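# Open printer door, remove build plate, lay it flat

## Task

Swing the 3-D printer's door fully open and leave it that way. Pull out the build plate (the thin magnetic sheet sitting on the heated bed) with the print still attached, and set it down lying flat on the surface under the printer, away from both the printer and its door. At the end the printer must be in its original spot and orientation, and nearby objects must be in their original places and upright (a light bump that leaves one close to its spot is acceptable). Nothing may count on the robot holding it in place; release everything and move the arms away when finished.

## Robot and tools

Robot: two arms, left_arm and right_arm, each with six joints and a parallel gripper. Joint order everywhere (rows, result lists) is waist, shoulder, elbow, wrist pitch, wrist yaw, wrist roll. Stated ranges in radians: waist -2.880..2.880, shoulder 0.000..3.142, elbow 0.000..3.019, wrist pitch -1.693..1.571, wrist yaw -1.571..1.571, wrist roll -2.094..2.094; the real stops may differ by up to 0.019 rad.

Frame: one shared scene frame, origin on the table top midway between the arms, +z up, +x out over the table, left_arm on the +y side. The names left/right do not match image sides. Each result prints per arm end_effector_position (metres) and end_effector_quat_wxyz; this point sits between the finger pads about 1 cm behind the tips and may be off, more so at long reach. Fingers point along the gripper's +z and close along its y.

The row (used by both motion tools): 14 numbers, all in [-1, 1], always covering both arms: left_arm's 6 joint values then its opening, then right_arm's 6 joint values and opening. Joint values are scaled offsets, not angles: 1.0 equals 1.264 rad waist, 1.32 shoulder, 1.276 elbow, 1.83 wrist pitch, 1.686 wrist yaw, 2.022 wrist roll. Opening is absolute: +1 fully open, -1 shut.

execute_actions(actions): a list of actions; each action is a table of 1 to 15 rows, each row run for one 1/30 s control step, with the final row repeated to fill 15 steps. Joint values in every row are offsets from the angles the arm had when that action began (for the first action of a call, the last angles reported), not from the previous row. If any action asks a joint to go more than 0.019 rad beyond its range, that action is rejected for both arms; a malformed action or a failing first action rejects the entire call. Sending an empty list just returns state and images. Joints asked past their true stop are clipped there, and a "joint sent to its limit" line may appear.

move(target, speed, blocking): target is one 14-number row whose offsets are taken from the Joint positions in the latest result that shows them. All joints travel in sync, so grippers follow curves; paths take 0.5 to 10 s. speed (rad/s, 0.01 to 2, default 0.5) caps the joint with the longest way to go. The move does not avoid obstacles or the other arm. Finger openings are applied at the start. The extra "move:" line reports the ending (done, off_target, moving, held, fault), limits=held or limits=none, and each arm's joint furthest from target. With blocking=false you get a result after 0.5 s; until one shows the move ended, call wait or stop before sending more motion. Faster moves and targets set deep past a contact press harder.

wait(seconds): 0 to 10; the arms hold their last command, a running move continues. stop(): brakes a running move (needs room); fingers keep going. zoom_image(camera, region): region [x0, y0, x1, y1] in pixels of that camera's last image, max 504x504. Cameras: cam_high and cam_low (504x504), cam_left_wrist and cam_right_wrist (616x616, fisheye). show_instructions(): shows the scene's reference pages (printer card images). finished_scene(scene): ends the current scene, passing its number; irreversible.

Results: Joint positions and Joint velocities list each arm's joints (rad, rad/s) plus finger gap (m; 0.094 open). Joint targets shows where joints are being driven now. grip_measured gives the measured opening on the command scale (each gripper may be off by about 1 mm). Step readings list joint angles at some steps; HELD marks steps where an arm was held back. "joint command not followed" means a clearance check altered joint targets. Camera calibration lines appear when values change.

Motion limits: per step each joint's target stays within a lead of its measured angle (0.264 waist, 0.32 shoulder, 0.276 elbow, 0.33 wrist pitch, 0.186 wrist yaw, 0.522 wrist roll rad), and targets that would move the gripper over 70 mm are scaled back, so big offsets take several actions; finish leftover motion with a new command. Arms can sag under all-zero offsets: resend offsets toward the desired angles, pushing further if short. The robot keeps holding the last command while you compose replies.

Gripping: to hold, command an opening below grip_measured, about 0.03 below for a firm grip, less for a gentle one. Pad force tops out around 50 to 62 N; thin parts under about 2 mm get less, which matters for the thin build plate. Loads may be tugged briefly and loose items pushed.

Avoid: knocking or placing anything off the table (fails the job), shifting or turning the printer, disturbing nearby objects, arms colliding or pressing each other, drops, slams and hard pushes. Holding loads heats motors; MOTOR HOT appears at 85 °C and at 100 °C the arm lets go and falls (OVER-TEMPERATURE FAULT). Prefer smooth, low-effort motion, then release and retract both grippers before finishing.

Each tool is called by a JSON object that holds its "fn" and its "kwargs", one argument or row to a line.

Reference images:

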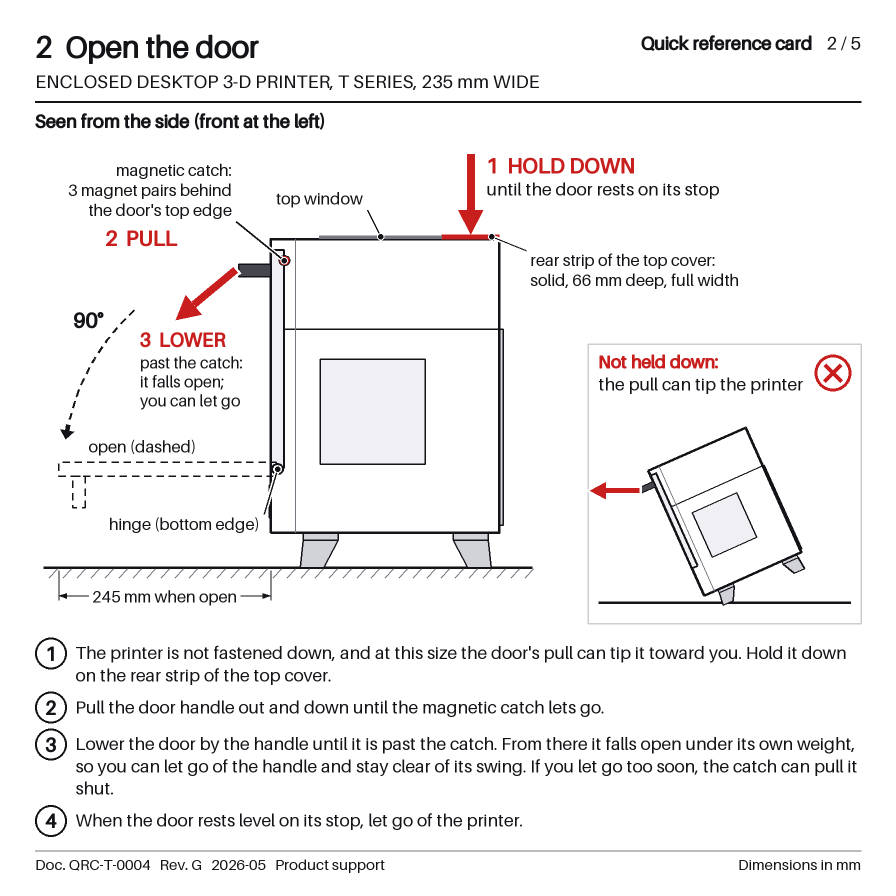

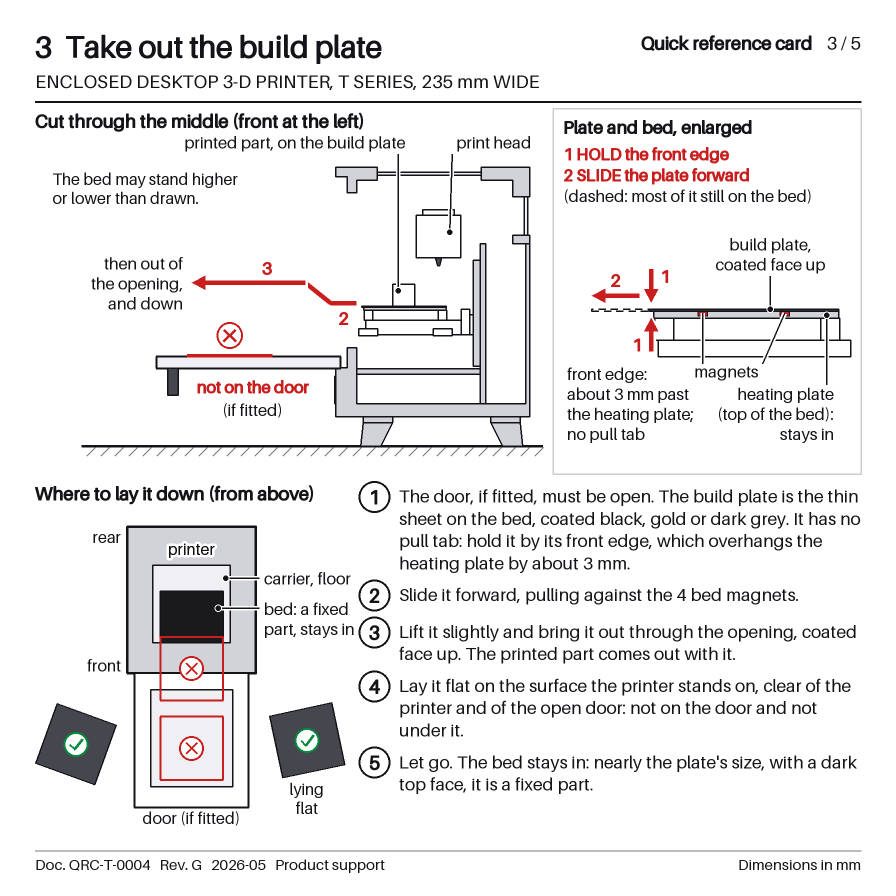

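## Session

{"fn": "execute_actions", "kwargs": {
  "actions": []
}}

Scene clock: 0.00 s.
left_arm: end_effector_position=(+0.5217, +0.2974, +0.4862) grip_measured=+1.000 end_effector_quat_wxyz=(+0.702, +0.005, +0.712, +0.001) | right_arm: end_effector_position=(+0.5160, -0.2981, +0.4886) grip_measured=+1.000 end_effector_quat_wxyz=(+0.705, +0.005, +0.709, +0.002)
Joint names: [waist, shoulder, elbow, wrist pitch, wrist yaw, wrist roll]
Joint positions: left_arm=[-0.003  1.054  1.045 -0.006  0.002  0.009  0.094] | right_arm=[ 0.009  1.038  1.035 -0.002  0.014  0.011  0.094]
Joint velocities: left_arm=[ 0.005 -0.024  0.007  0.007  0.007 -0.037  0.   ] | right_arm=[-0.005  0.005 -0.002  0.002  0.007 -0.007  0.   ]
Motor temperatures (°C, as the motors report them): left_arm=[25 26 28 26 24 27] | right_arm=[25 25 25 25 26 25]
Joint targets: left_arm=[-0.003 1.058 1.068 -0.004 0.002 0.009] | right_arm=[0.009 1.035 1.070 0.004 0.014 0.011]

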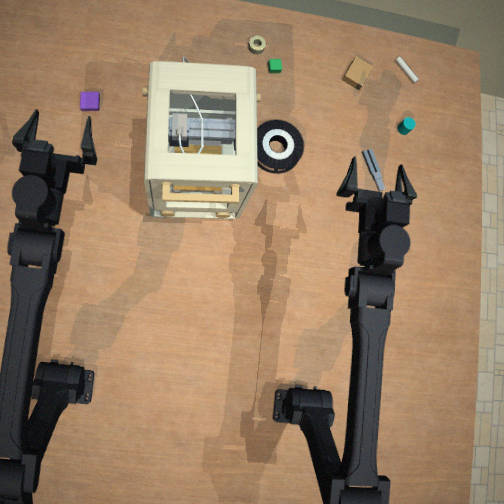

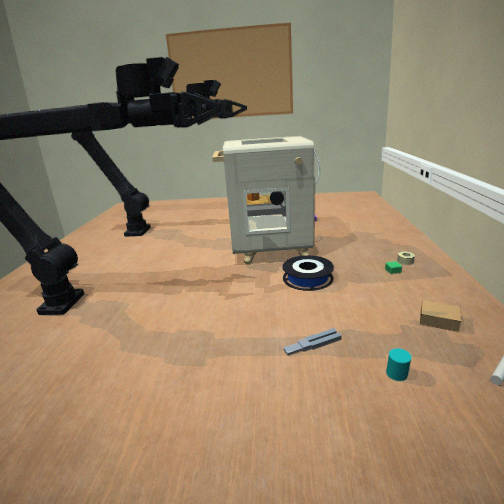

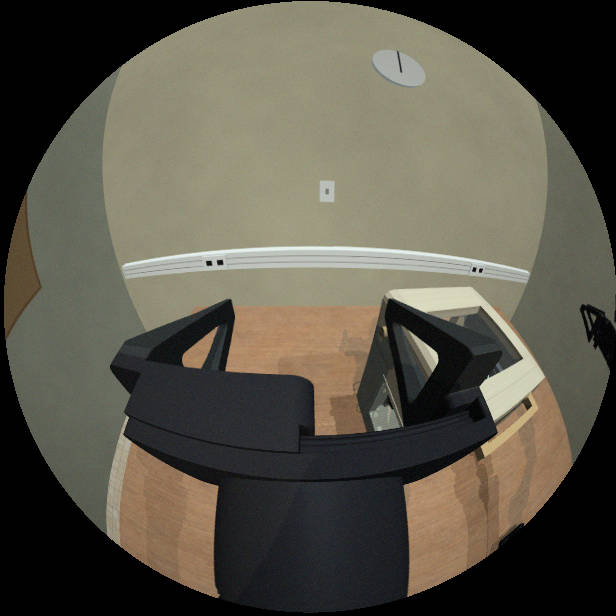

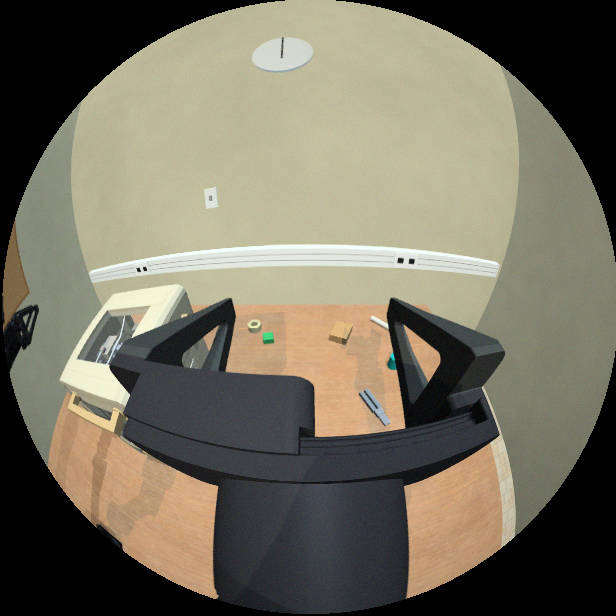

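{"fn": "zoom_image", "kwargs": {
  "camera": "cam_high",
  "region": [120, 40, 320, 240]
}}

{"fn": "zoom_image", "kwargs": {
  "camera": "cam_low",
  "region": [190, 120, 350, 280]
}}

{"fn": "move", "kwargs": {
  "target": [0,0,0,0.3,0,0,1, 0,0.3,0,0,0,0,1]
}}

Region (120, 40, 320, 240) of cam_high's 504x504 image, scaled by 2.520, with more detail than that image has.

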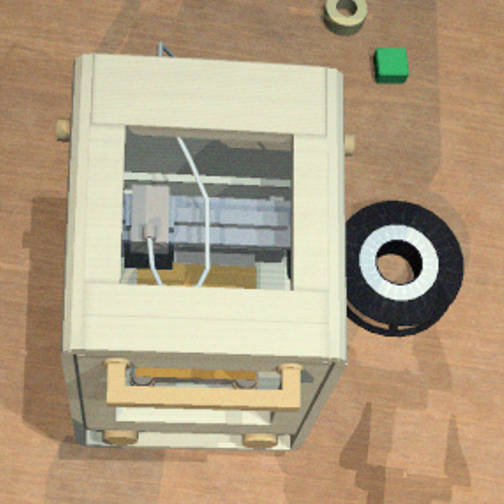

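Region (190, 120, 350, 280) of cam_low's 504x504 image, scaled by 3.150, with more detail than that image has.

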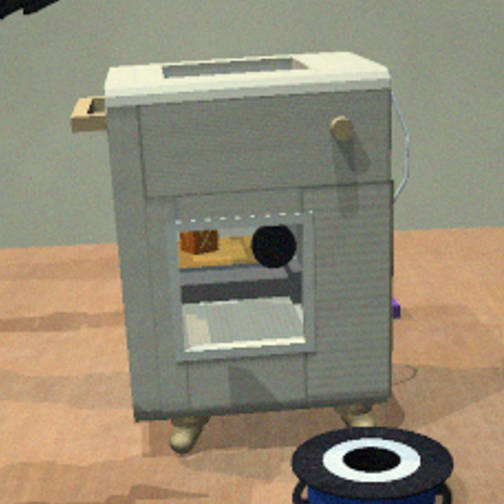

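Scene clock: 6.00 s.
left_arm: end_effector_position=(+0.4894, +0.2975, +0.6119) grip_measured=+1.000 end_effector_quat_wxyz=(+0.865, +0.004, +0.502, +0.002) | right_arm: end_effector_position=(+0.6164, -0.2972, +0.2680) grip_measured=+1.000 end_effector_quat_wxyz=(+0.550, +0.005, +0.835, -0.000)
Joint names: [waist, shoulder, elbow, wrist pitch, wrist yaw, wrist roll]
Joint positions: left_arm=[-0.003  1.054  1.045  0.528  0.002  0.009  0.094] | right_arm=[ 0.009  1.438  1.035 -0.002  0.014  0.011  0.094]
Joint velocities: left_arm=[-0.015  0.005  0.007  0.007  0.037  0.022  0.   ] | right_arm=[ 0.005  0.005  0.002 -0.002 -0.007 -0.007  0.   ]
Motor temperatures (°C, as the motors report them): left_arm=[25 26 31 26 24 27] | right_arm=[25 25 27 25 26 25]
Joint targets: left_arm=[-0.003 1.054 1.045 0.543 0.002 0.009] | right_arm=[0.009 1.434 1.035 -0.002 0.014 0.011]
move: done; limits=none; left_arm: farthest joint: the wrist pitch, 0.015 radians from its target (0.549 radians at the start); right_arm: farthest joint: the shoulder, 0.004 radians from its target (0.396 radians at the start)
camera_calibration (this result's frames):
cam_left_wrist: T_world_to_cam=[[-0.0105137, -0.999898, -0.00969278, 0.308931], [-0.10006, 0.0106967, -0.994924, 0.656972], [0.994926, -0.0094905, -0.100163, -0.297997], [0, 0, 0, 1]] pos_world=[0.36547, 0.299044, 0.626784]
cam_right_wrist: T_world_to_cam=[[-0.0119981, -0.999868, -0.0109442, -0.282682], [-0.859578, 0.0159052, -0.510758, 0.675983], [0.510864, 0.00327927, -0.859655, 0.0375451], [0, 0, 0, 1]] pos_world=[0.558488, -0.293519, 0.374446]

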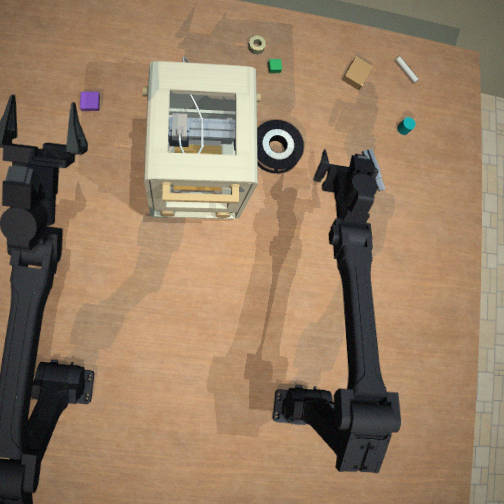

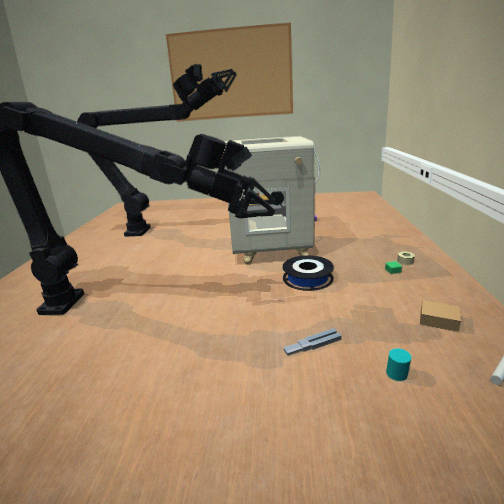

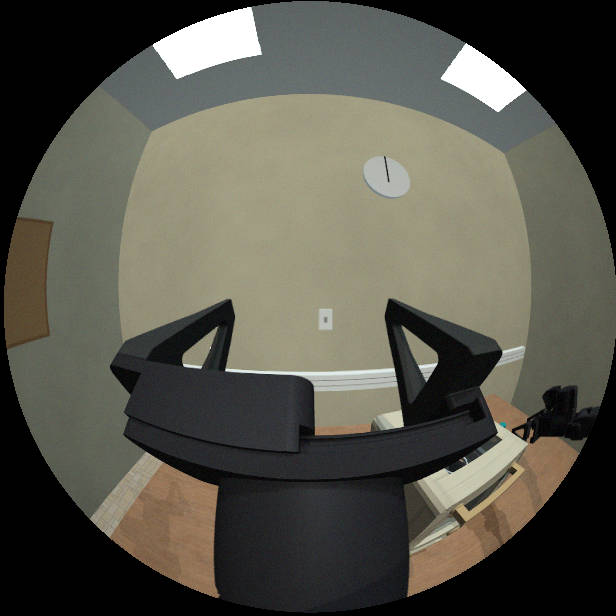

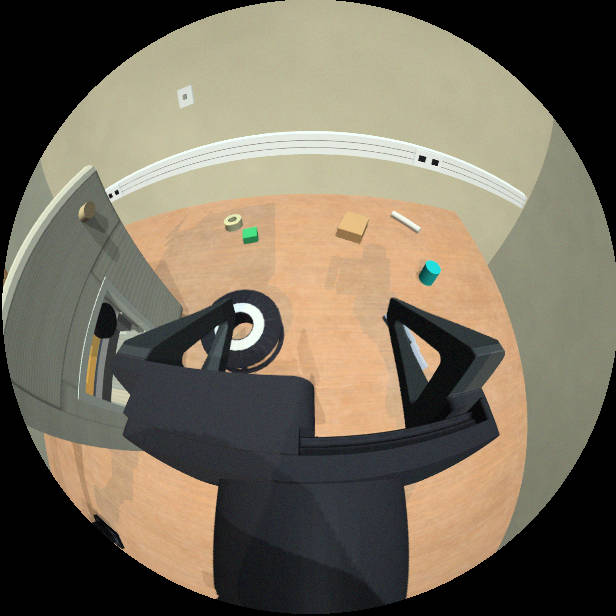

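{"fn": "move", "kwargs": {
  "target": [0,0,0,-0.29,0.3,0,1, 0,0,0.3,0,0,0,1]
}}

Scene clock: 8.83 s.
left_arm: end_effector_position=(+0.4999, +0.2147, +0.4898) grip_measured=+1.000 end_effector_quat_wxyz=(+0.685, +0.181, +0.684, -0.175) | right_arm: end_effector_position=(+0.6646, -0.2967, +0.4610) grip_measured=+1.000 end_effector_quat_wxyz=(+0.676, +0.005, +0.737, +0.002)
Joint names: [waist, shoulder, elbow, wrist pitch, wrist yaw, wrist roll]
Joint positions: left_arm=[-0.003  1.054  1.045  0.008  0.505  0.009  0.094] | right_arm=[ 0.009  1.438  1.353 -0.002  0.014  0.011  0.094]
Joint velocities: left_arm=[-0.005  0.024 -0.007 -0.027  0.007 -0.037  0.   ] | right_arm=[ 0.005  0.005 -0.007 -0.012 -0.051 -0.022  0.   ]
Motor temperatures (°C, as the motors report them): left_arm=[25 26 31 26 24 27] | right_arm=[25 25 29 25 26 25]
Joint targets: left_arm=[-0.003 1.054 1.045 -0.003 0.508 0.009] | right_arm=[0.009 1.438 1.417 -0.002 0.014 0.011]
move: off_target (right_arm); limits=none; left_arm: farthest joint: the wrist pitch, 0.010 radians from its target (0.531 radians at the start); right_arm: farthest joint: the elbow, 0.065 radians from its target (0.383 radians at the start)
camera_calibration (this result's frames):
cam_left_wrist: T_world_to_cam=[[-0.494409, -0.869218, -0.00452362, 0.436345], [-0.503371, 0.290551, -0.813755, 0.590191], [0.708645, -0.40005, -0.58119, 0.14118], [0, 0, 0, 1]] pos_world=[0.412772, 0.264278, 0.564297]
cam_right_wrist: T_world_to_cam=[[-0.00751152, -0.999827, -0.0170225, -0.279715], [-0.656687, 0.01777, -0.753953, 0.79384], [0.754125, 0.00551516, -0.656707, -0.0757941], [0, 0, 0, 1]] pos_world=[0.576362, -0.293355, 0.543982]

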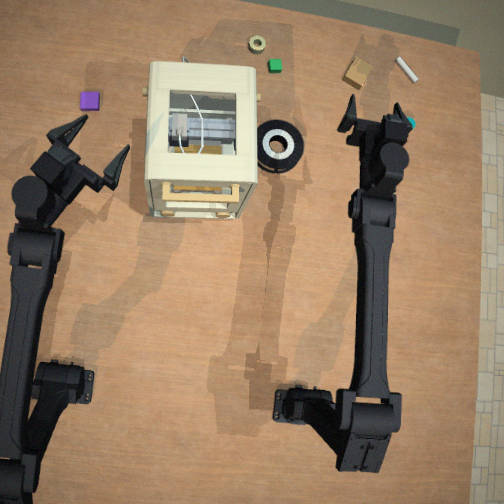

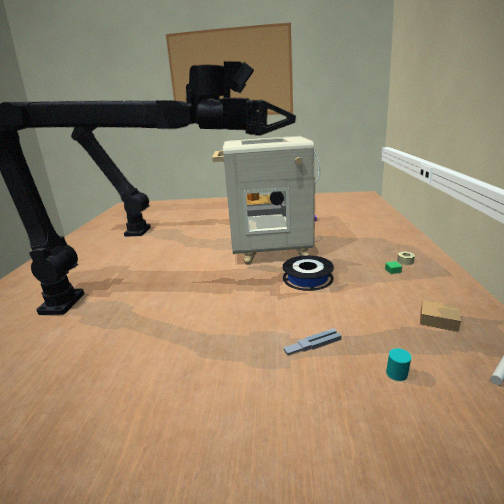

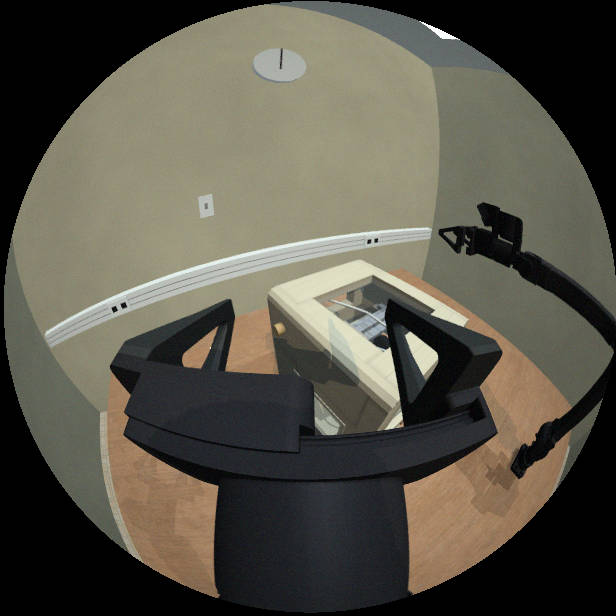

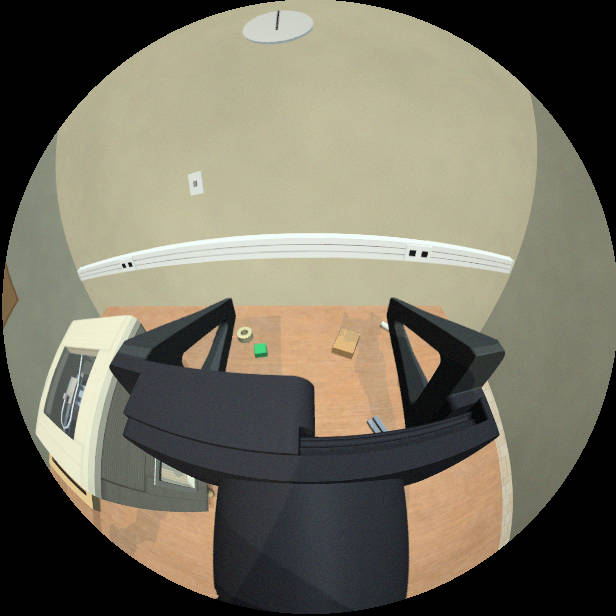

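{"fn": "move", "kwargs": {
  "target": [-0.195,0.615,0.987,-0.694,-0.30,0,-1, 0.55,0.01,0.549,-0.90,0.103,-0.5,0],
  "speed": 0.7
}}

Scene clock: 22.50 s.
left_arm: end_effector_position=(+0.6839, +0.1322, +0.4469) grip_measured=-0.982 end_effector_quat_wxyz=(+0.355, +0.116, +0.927, -0.042) | right_arm: end_effector_position=(+0.3867, -0.0165, +0.5022) grip_measured=+0.002 end_effector_quat_wxyz=(-0.227, +0.707, -0.658, +0.124)
Joint names: [waist, shoulder, elbow, wrist pitch, wrist yaw, wrist roll]
Joint positions: left_arm=[-0.239  1.846  2.259 -1.252  0.002  0.009  0.001] | right_arm=[ 0.7    1.438  1.994 -1.634  0.185 -0.99   0.047]
Joint velocities: left_arm=[-0.005 -0.015 -0.032 -0.007 -0.037  0.037  0.001] | right_arm=[ 0.005 -0.005  0.012  0.012  0.022 -0.066 -0.001]
Motor temperatures (°C, as the motors report them): left_arm=[25 27 33 26 24 27] | right_arm=[25 26 35 26 26 25]
Joint targets: left_arm=[-0.250 1.865 2.304 -1.262 -0.000 0.009] | right_arm=[0.704 1.451 2.054 -1.649 0.187 -1.000]
move: off_target (left_arm, right_arm); limits=none; left_arm: farthest joint: the elbow, 0.045 radians from its target (1.259 radians at the start); right_arm: farthest joint: the elbow, 0.060 radians from its target (0.701 radians at the start)
camera_calibration (this result's frames):
cam_left_wrist: T_world_to_cam=[[-0.247811, -0.968795, 0.00501637, 0.295637], [-0.962867, 0.245715, -0.111853, 0.678357], [0.10713, -0.0325485, -0.993712, 0.499905], [0, 0, 0, 1]] pos_world=[0.672875, 0.136, 0.571155]
cam_right_wrist: T_world_to_cam=[[0.874489, 0.0239245, 0.484455, -0.576935], [-0.200941, -0.891176, 0.406729, -0.136707], [0.441465, -0.453027, -0.774516, 0.331856], [0, 0, 0, 1]] pos_world=[0.33055, 0.042313, 0.592129]

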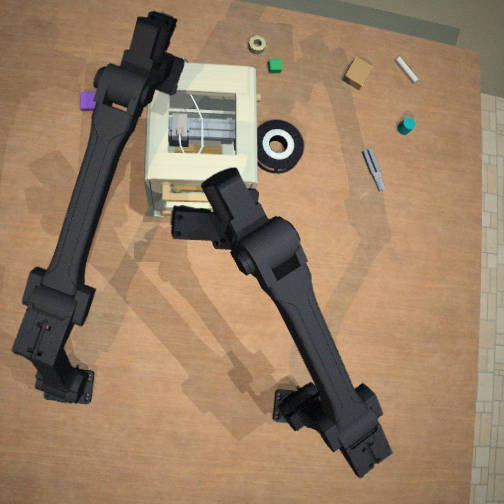

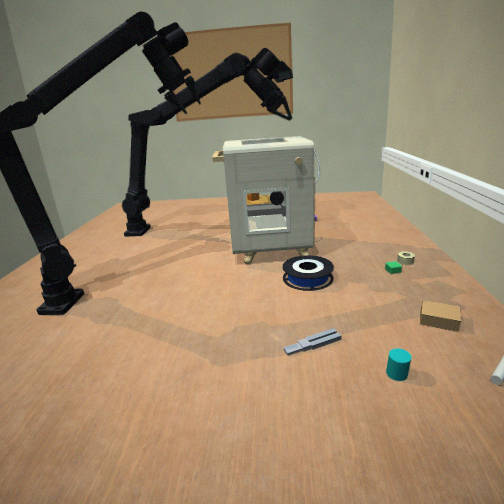

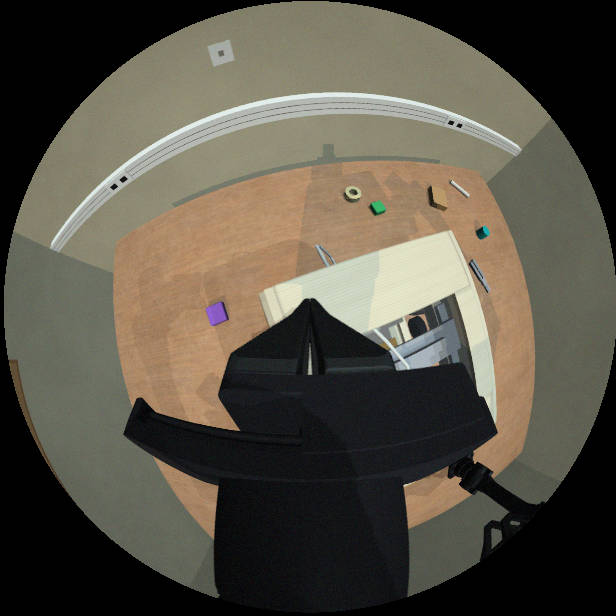

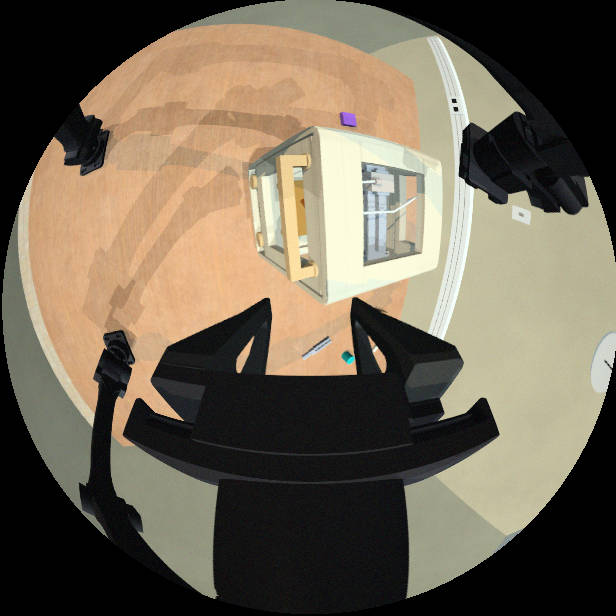

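{"fn": "move", "kwargs": {
  "target": [-0.033,0.015,-0.05,-0.005,0,0,-1, 0.029,0.095,-0.054,0.022,0.007,-0.015,0],
  "speed": 0.15
}}

Scene clock: 26.70 s.
left_arm: end_effector_position=(+0.6759, +0.1126, +0.4156) grip_measured=-0.982 end_effector_quat_wxyz=(+0.326, +0.131, +0.935, -0.044) | right_arm: end_effector_position=(+0.4114, +0.0186, +0.4183) grip_measured=+0.002 end_effector_quat_wxyz=(-0.146, +0.739, -0.647, +0.118)
Joint names: [waist, shoulder, elbow, wrist pitch, wrist yaw, wrist roll]
Joint positions: left_arm=[-0.269  1.846  2.198 -1.252  0.002  0.009  0.001] | right_arm=[ 0.724  1.559  1.93  -1.615  0.195 -1.011  0.047]
Joint velocities: left_arm=[-0.005 -0.005  0.002  0.007  0.022  0.022 -0.   ] | right_arm=[-0.015  0.015  0.012 -0.022  0.037 -0.022  0.001]
Motor temperatures (°C, as the motors report them): left_arm=[25 27 34 26 24 27] | right_arm=[25 26 34 26 26 25]
Joint targets: left_arm=[-0.281 1.866 2.195 -1.262 0.002 0.009] | right_arm=[0.736 1.564 1.925 -1.594 0.197 -1.021]
move: off_target (right_arm); limits=none; left_arm: farthest joint: the shoulder, 0.020 radians from its target (0.020 radians at the start); right_arm: farthest joint: the wrist pitch, 0.021 radians from its target (0.040 radians at the start)
camera_calibration (this result's frames):
cam_left_wrist: T_world_to_cam=[[-0.276209, -0.961081, 0.00567783, 0.292945], [-0.959924, 0.275575, -0.0510325, 0.641362], [0.0474817, -0.0195459, -0.998681, 0.509942], [0, 0, 0, 1]] pos_world=[0.67236, 0.114768, 0.540336]
cam_right_wrist: T_world_to_cam=[[0.922344, 0.111894, 0.369813, -0.53211], [-0.111802, -0.838906, 0.53267, -0.1567], [0.369841, -0.532651, -0.761249, 0.297201], [0, 0, 0, 1]] pos_world=[0.363352, 0.0863882, 0.506495]

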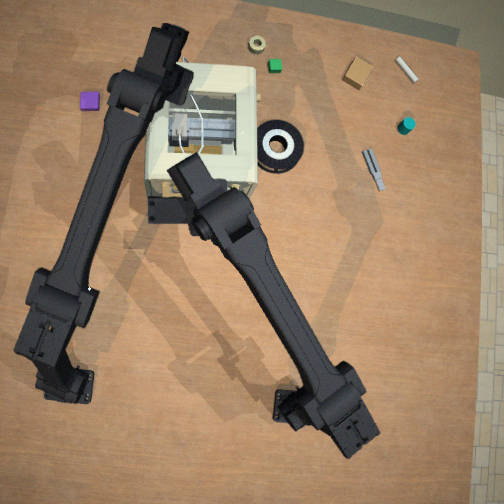

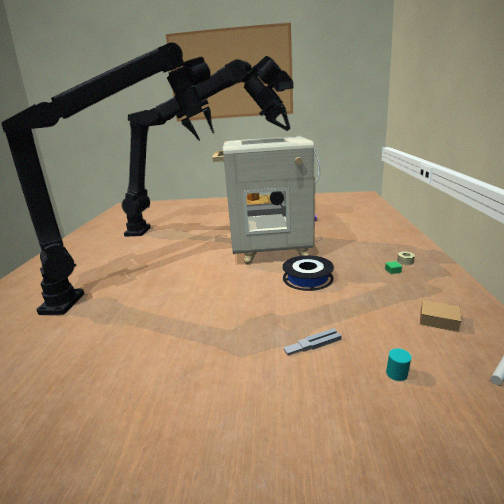

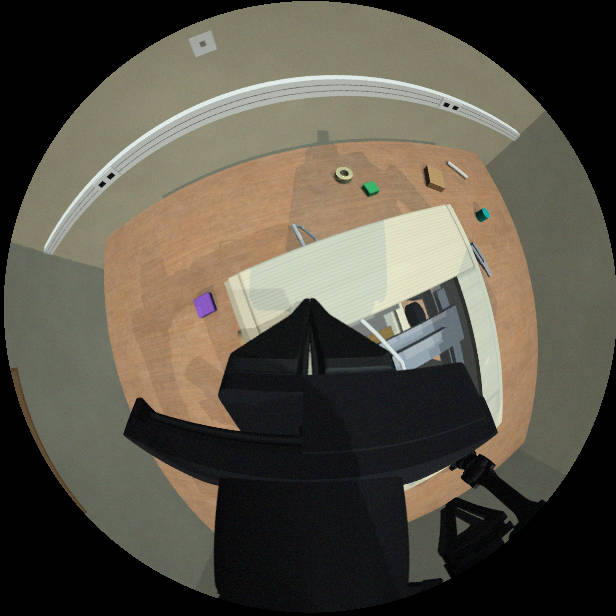

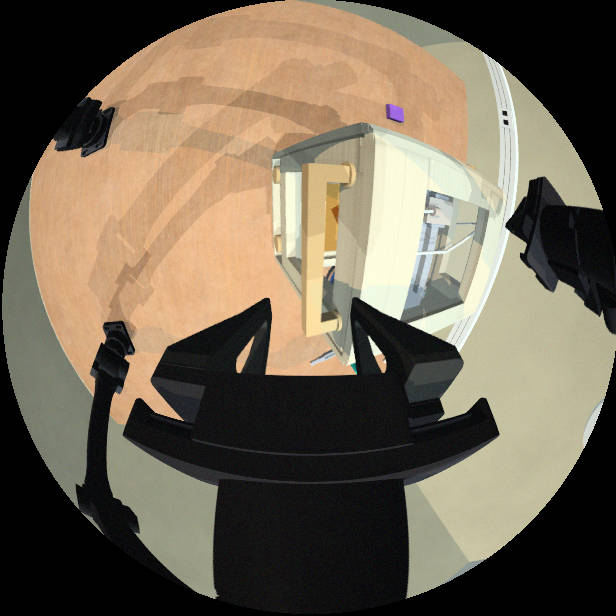

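{"fn": "move", "kwargs": {
  "target": [0,0.053,0,0,0,0,-1, 0,-0.01,-0.11,0.078,0,0,-0.2],
  "speed": 0.1
}}

{"fn": "zoom_image", "kwargs": {
  "camera": "cam_low",
  "region": [170, 80, 330, 240]
}}

Scene clock: 31.30 s.
left_arm: end_effector_position=(+0.6850, +0.1101, +0.3921) grip_measured=-0.982 end_effector_quat_wxyz=(+0.310, +0.132, +0.941, -0.042) | right_arm: end_effector_position=(+0.4209, +0.0269, +0.3693) grip_measured=-0.198 end_effector_quat_wxyz=(-0.141, +0.740, -0.647, +0.117)
Joint names: [waist, shoulder, elbow, wrist pitch, wrist yaw, wrist roll]
Joint positions: left_arm=[-0.269  1.88   2.198 -1.252  0.002  0.009  0.001] | right_arm=[ 0.724  1.559  1.797 -1.493  0.195 -1.011  0.038]
Joint velocities: left_arm=[-0.005 -0.024  0.007  0.007 -0.022 -0.051 -0.   ] | right_arm=[-0.005  0.005 -0.032  0.002  0.037 -0.007 -0.001]
Motor temperatures (°C, as the motors report them): left_arm=[25 28 34 26 24 27] | right_arm=[25 26 33 26 26 25]
Joint targets: left_arm=[-0.269 1.916 2.198 -1.252 0.002 0.009] | right_arm=[0.724 1.546 1.789 -1.472 0.195 -1.011]
move: off_target (left_arm, right_arm); limits=none; left_arm: farthest joint: the shoulder, 0.036 radians from its target (0.070 radians at the start); right_arm: farthest joint: the wrist pitch, 0.021 radians from its target (0.143 radians at the start)
camera_calibration (this result's frames):
cam_left_wrist: T_world_to_cam=[[-0.276015, -0.961134, 0.00604076, 0.29291], [-0.961045, 0.275884, -0.0167229, 0.636815], [0.0144064, -0.0104212, -0.999842, 0.508108], [0, 0, 0, 1]] pos_world=[0.685536, 0.111133, 0.516907]
cam_right_wrist: T_world_to_cam=[[0.925222, 0.114859, 0.361622, -0.521944], [-0.107225, -0.835079, 0.539579, -0.127068], [0.363959, -0.538006, -0.760318, 0.263116], [0, 0, 0, 1]] pos_world=[0.373526, 0.0953963, 0.457362]

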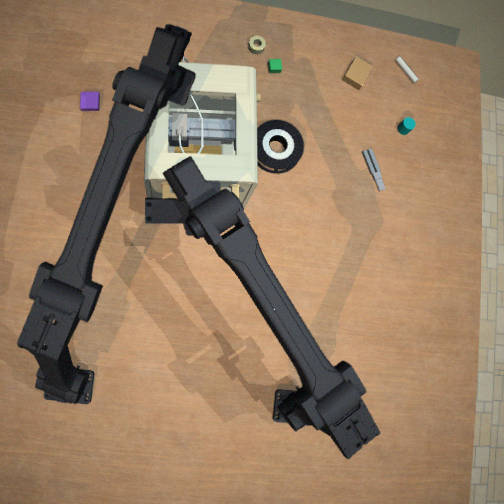

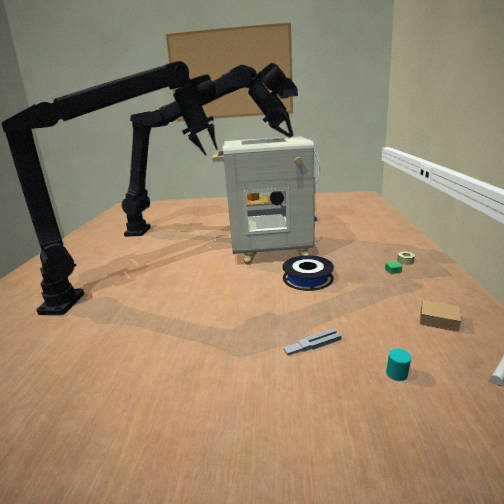

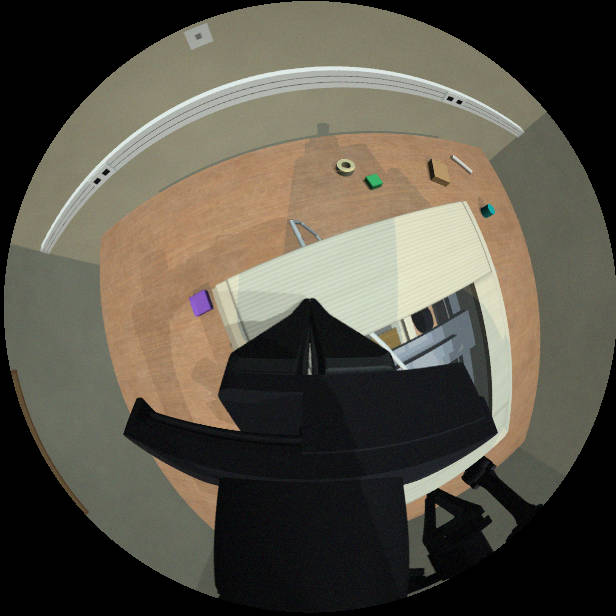

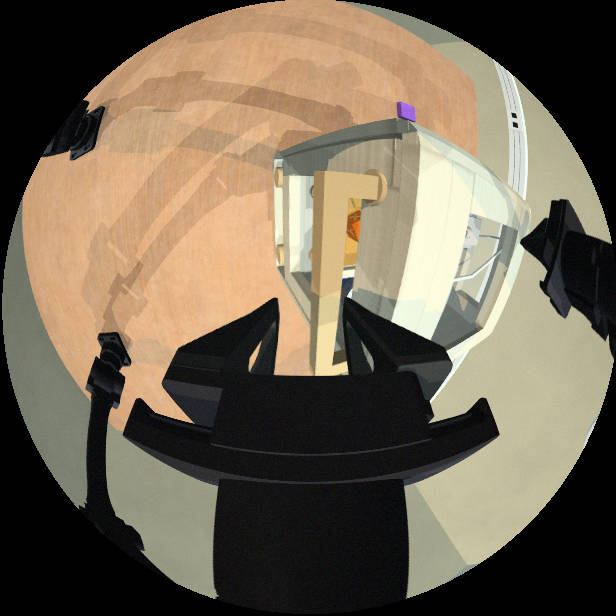

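Region (170, 80, 330, 240) of cam_low's 504x504 image, scaled by 3.150, with more detail than that image has.

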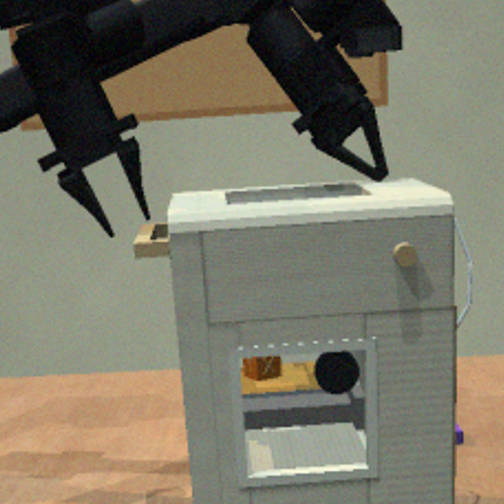

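{"fn": "move", "kwargs": {
  "target": [0,0.07,0,0,0,0,-1, 0,0.023,-0.04,0.05,0,0,-0.2],
  "speed": 0.08
}}

{"fn": "zoom_image", "kwargs": {
  "camera": "cam_low",
  "region": [170, 80, 330, 240]
}}

Scene clock: 34.03 s.
left_arm: end_effector_position=(+0.6863, +0.1097, +0.3901) grip_measured=-0.982 end_effector_quat_wxyz=(+0.310, +0.132, +0.941, -0.042) | right_arm: end_effector_position=(+0.4310, +0.0358, +0.3472) grip_measured=-0.198 end_effector_quat_wxyz=(-0.147, +0.739, -0.647, +0.118)
Joint names: [waist, shoulder, elbow, wrist pitch, wrist yaw, wrist roll]
Joint positions: left_arm=[-0.269  1.884  2.198 -1.25   0.002  0.009  0.001] | right_arm=[ 0.724  1.575  1.755 -1.423  0.195 -1.011  0.038]
Joint velocities: left_arm=[ 0.005  0.005 -0.017 -0.012  0.007  0.007  0.001] | right_arm=[ 0.005 -0.024 -0.017 -0.002 -0.037 -0.139  0.001]
Motor temperatures (°C, as the motors report them): left_arm=[25 28 34 26 24 27] | right_arm=[25 26 33 26 26 25]
Joint targets: left_arm=[-0.269 1.972 2.198 -1.252 0.002 0.009] | right_arm=[0.724 1.590 1.746 -1.402 0.195 -1.011]
move: off_target (left_arm, right_arm); limits=none; left_arm: farthest joint: the shoulder, 0.089 radians from its target (0.092 radians at the start); right_arm: farthest joint: the wrist pitch, 0.021 radians from its target (0.092 radians at the start)
camera_calibration (this result's frames):
cam_left_wrist: T_world_to_cam=[[-0.276011, -0.961136, 0.00604875, 0.29293], [-0.961057, 0.275888, -0.0159601, 0.637915], [0.0136711, -0.0102184, -0.999854, 0.506594], [0, 0, 0, 1]] pos_world=[0.686999, 0.110729, 0.514929]
cam_right_wrist: T_world_to_cam=[[0.921978, 0.111992, 0.370695, -0.525935], [-0.111974, -0.839275, 0.532052, -0.101813], [0.370701, -0.532048, -0.761252, 0.244628], [0, 0, 0, 1]] pos_world=[0.382816, 0.103606, 0.435355]

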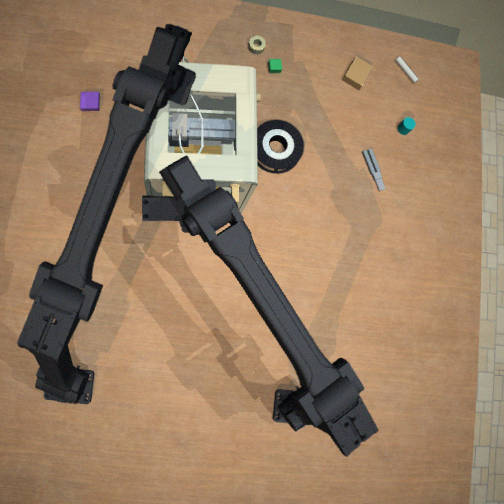

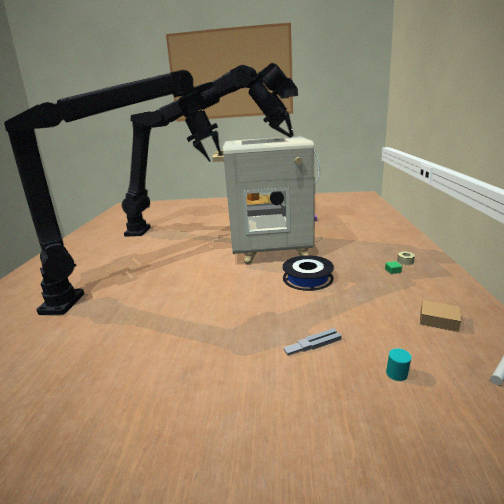

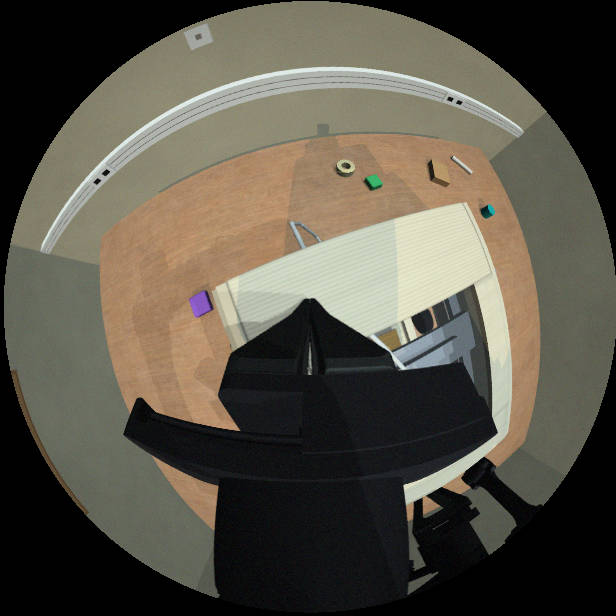

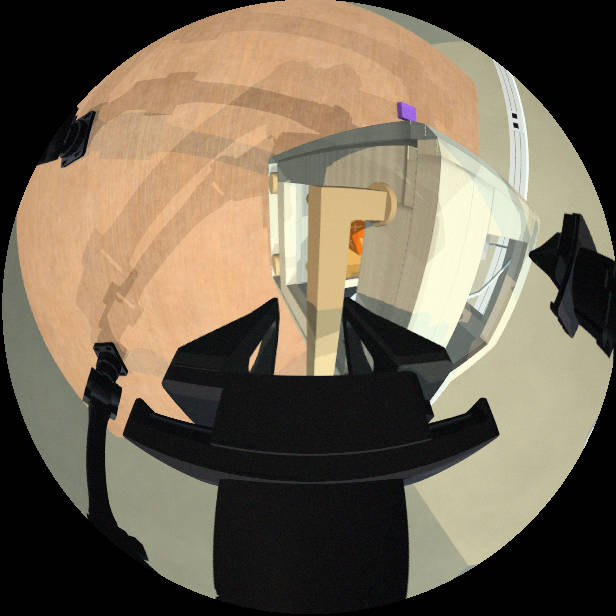

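Region (170, 80, 330, 240) of cam_low's 504x504 image, scaled by 3.150, with more detail than that image has.

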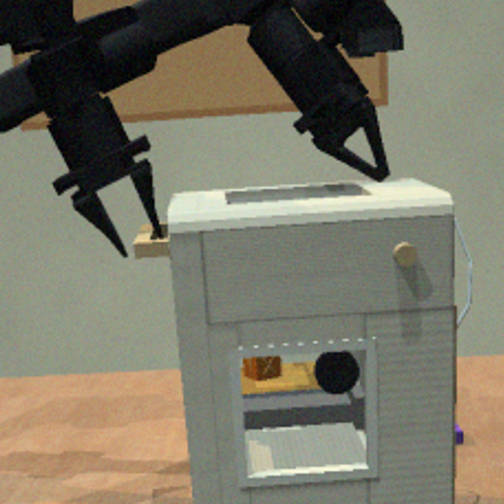

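{"fn": "move", "kwargs": {
  "target": [0,0.07,0,0,0,0,-1, 0.122,-0.208,-0.352,0.188,0.12,0.04,-0.2],
  "speed": 0.15
}}

{"fn": "zoom_image", "kwargs": {
  "camera": "cam_low",
  "region": [120, 70, 330, 280]
}}

Scene clock: 42.03 s.
left_arm: end_effector_position=(+0.6873, +0.1095, +0.3898) grip_measured=-0.982 end_effector_quat_wxyz=(+0.311, +0.132, +0.940, -0.042) | right_arm: end_effector_position=(+0.3599, +0.0222, +0.3011) grip_measured=-0.198 end_effector_quat_wxyz=(-0.213, +0.724, -0.625, +0.198)
Joint names: [waist, shoulder, elbow, wrist pitch, wrist yaw, wrist roll]
Joint positions: left_arm=[-0.269  1.885  2.198 -1.246  0.002  0.009  0.001] | right_arm=[ 0.868  1.322  1.312 -1.107  0.393 -0.942  0.038]
Joint velocities: left_arm=[-0.024 -0.005  0.002  0.007 -0.037  0.007 -0.001] | right_arm=[ 0.005 -0.005 -0.012 -0.007  0.022  0.007 -0.   ]
Motor temperatures (°C, as the motors report them): left_arm=[25 28 33 26 24 27] | right_arm=[25 27 32 26 26 25]
Joint targets: left_arm=[-0.269 1.976 2.198 -1.250 0.002 0.009] | right_arm=[0.878 1.301 1.306 -1.079 0.397 -0.931]
move: off_target (left_arm, right_arm); limits=none; left_arm: farthest joint: the shoulder, 0.092 radians from its target (0.093 radians at the start); right_arm: farthest joint: the wrist pitch, 0.028 radians from its target (0.344 radians at the start)
camera_calibration (this result's frames):
cam_left_wrist: T_world_to_cam=[[-0.276024, -0.961132, 0.00602478, 0.29296], [-0.96102, 0.275877, -0.0182485, 0.639754], [0.0158771, -0.010827, -0.999815, 0.504824], [0, 0, 0, 1]] pos_world=[0.687665, 0.110546, 0.51464]
cam_right_wrist: T_world_to_cam=[[0.820795, 0.120145, 0.558445, -0.462092], [-0.218686, -0.837058, 0.501508, -0.0491748], [0.527705, -0.533759, -0.660779, 0.141881], [0, 0, 0, 1]] pos_world=[0.293658, 0.090086, 0.376466]

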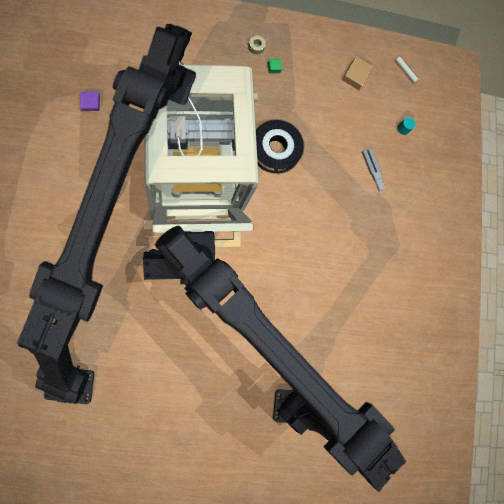

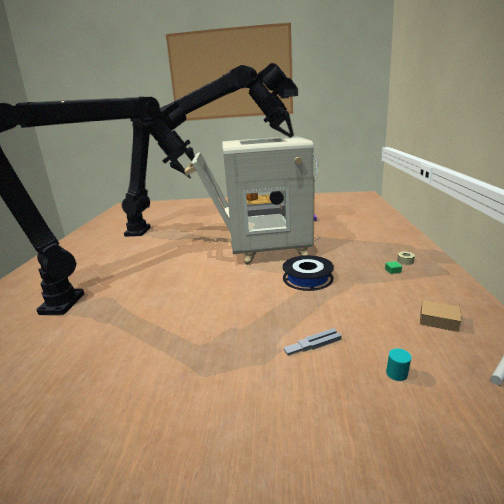

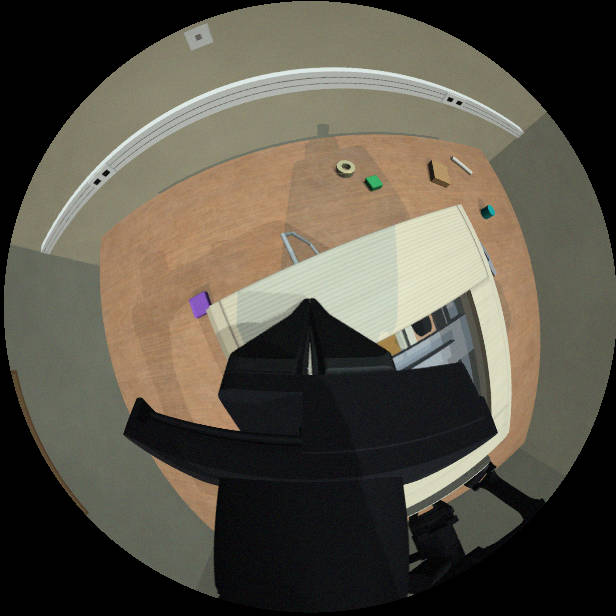

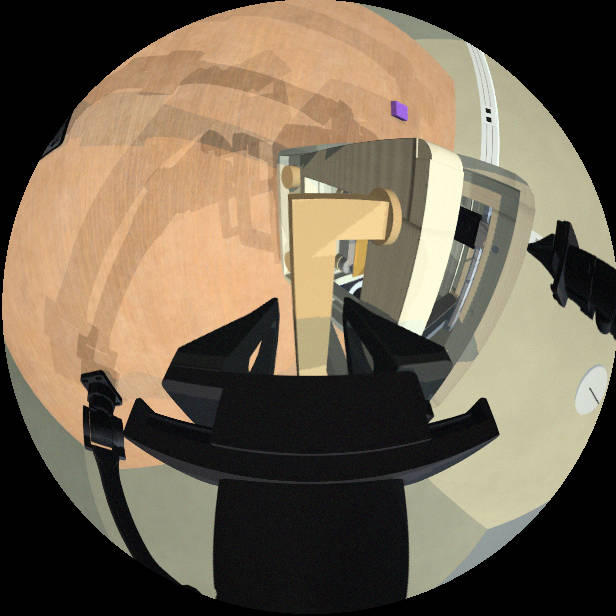

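Region (120, 70, 330, 280) of cam_low's 504x504 image, scaled by 2.400, with more detail than that image has.

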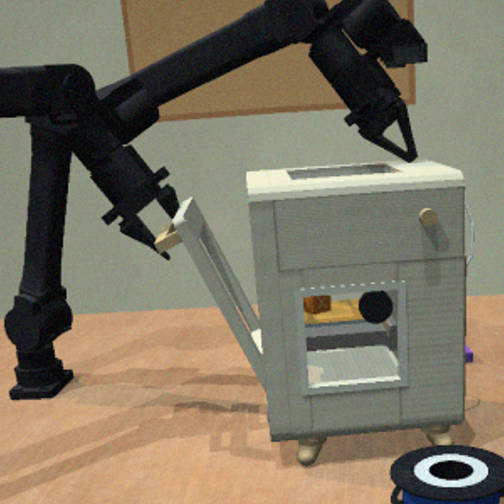

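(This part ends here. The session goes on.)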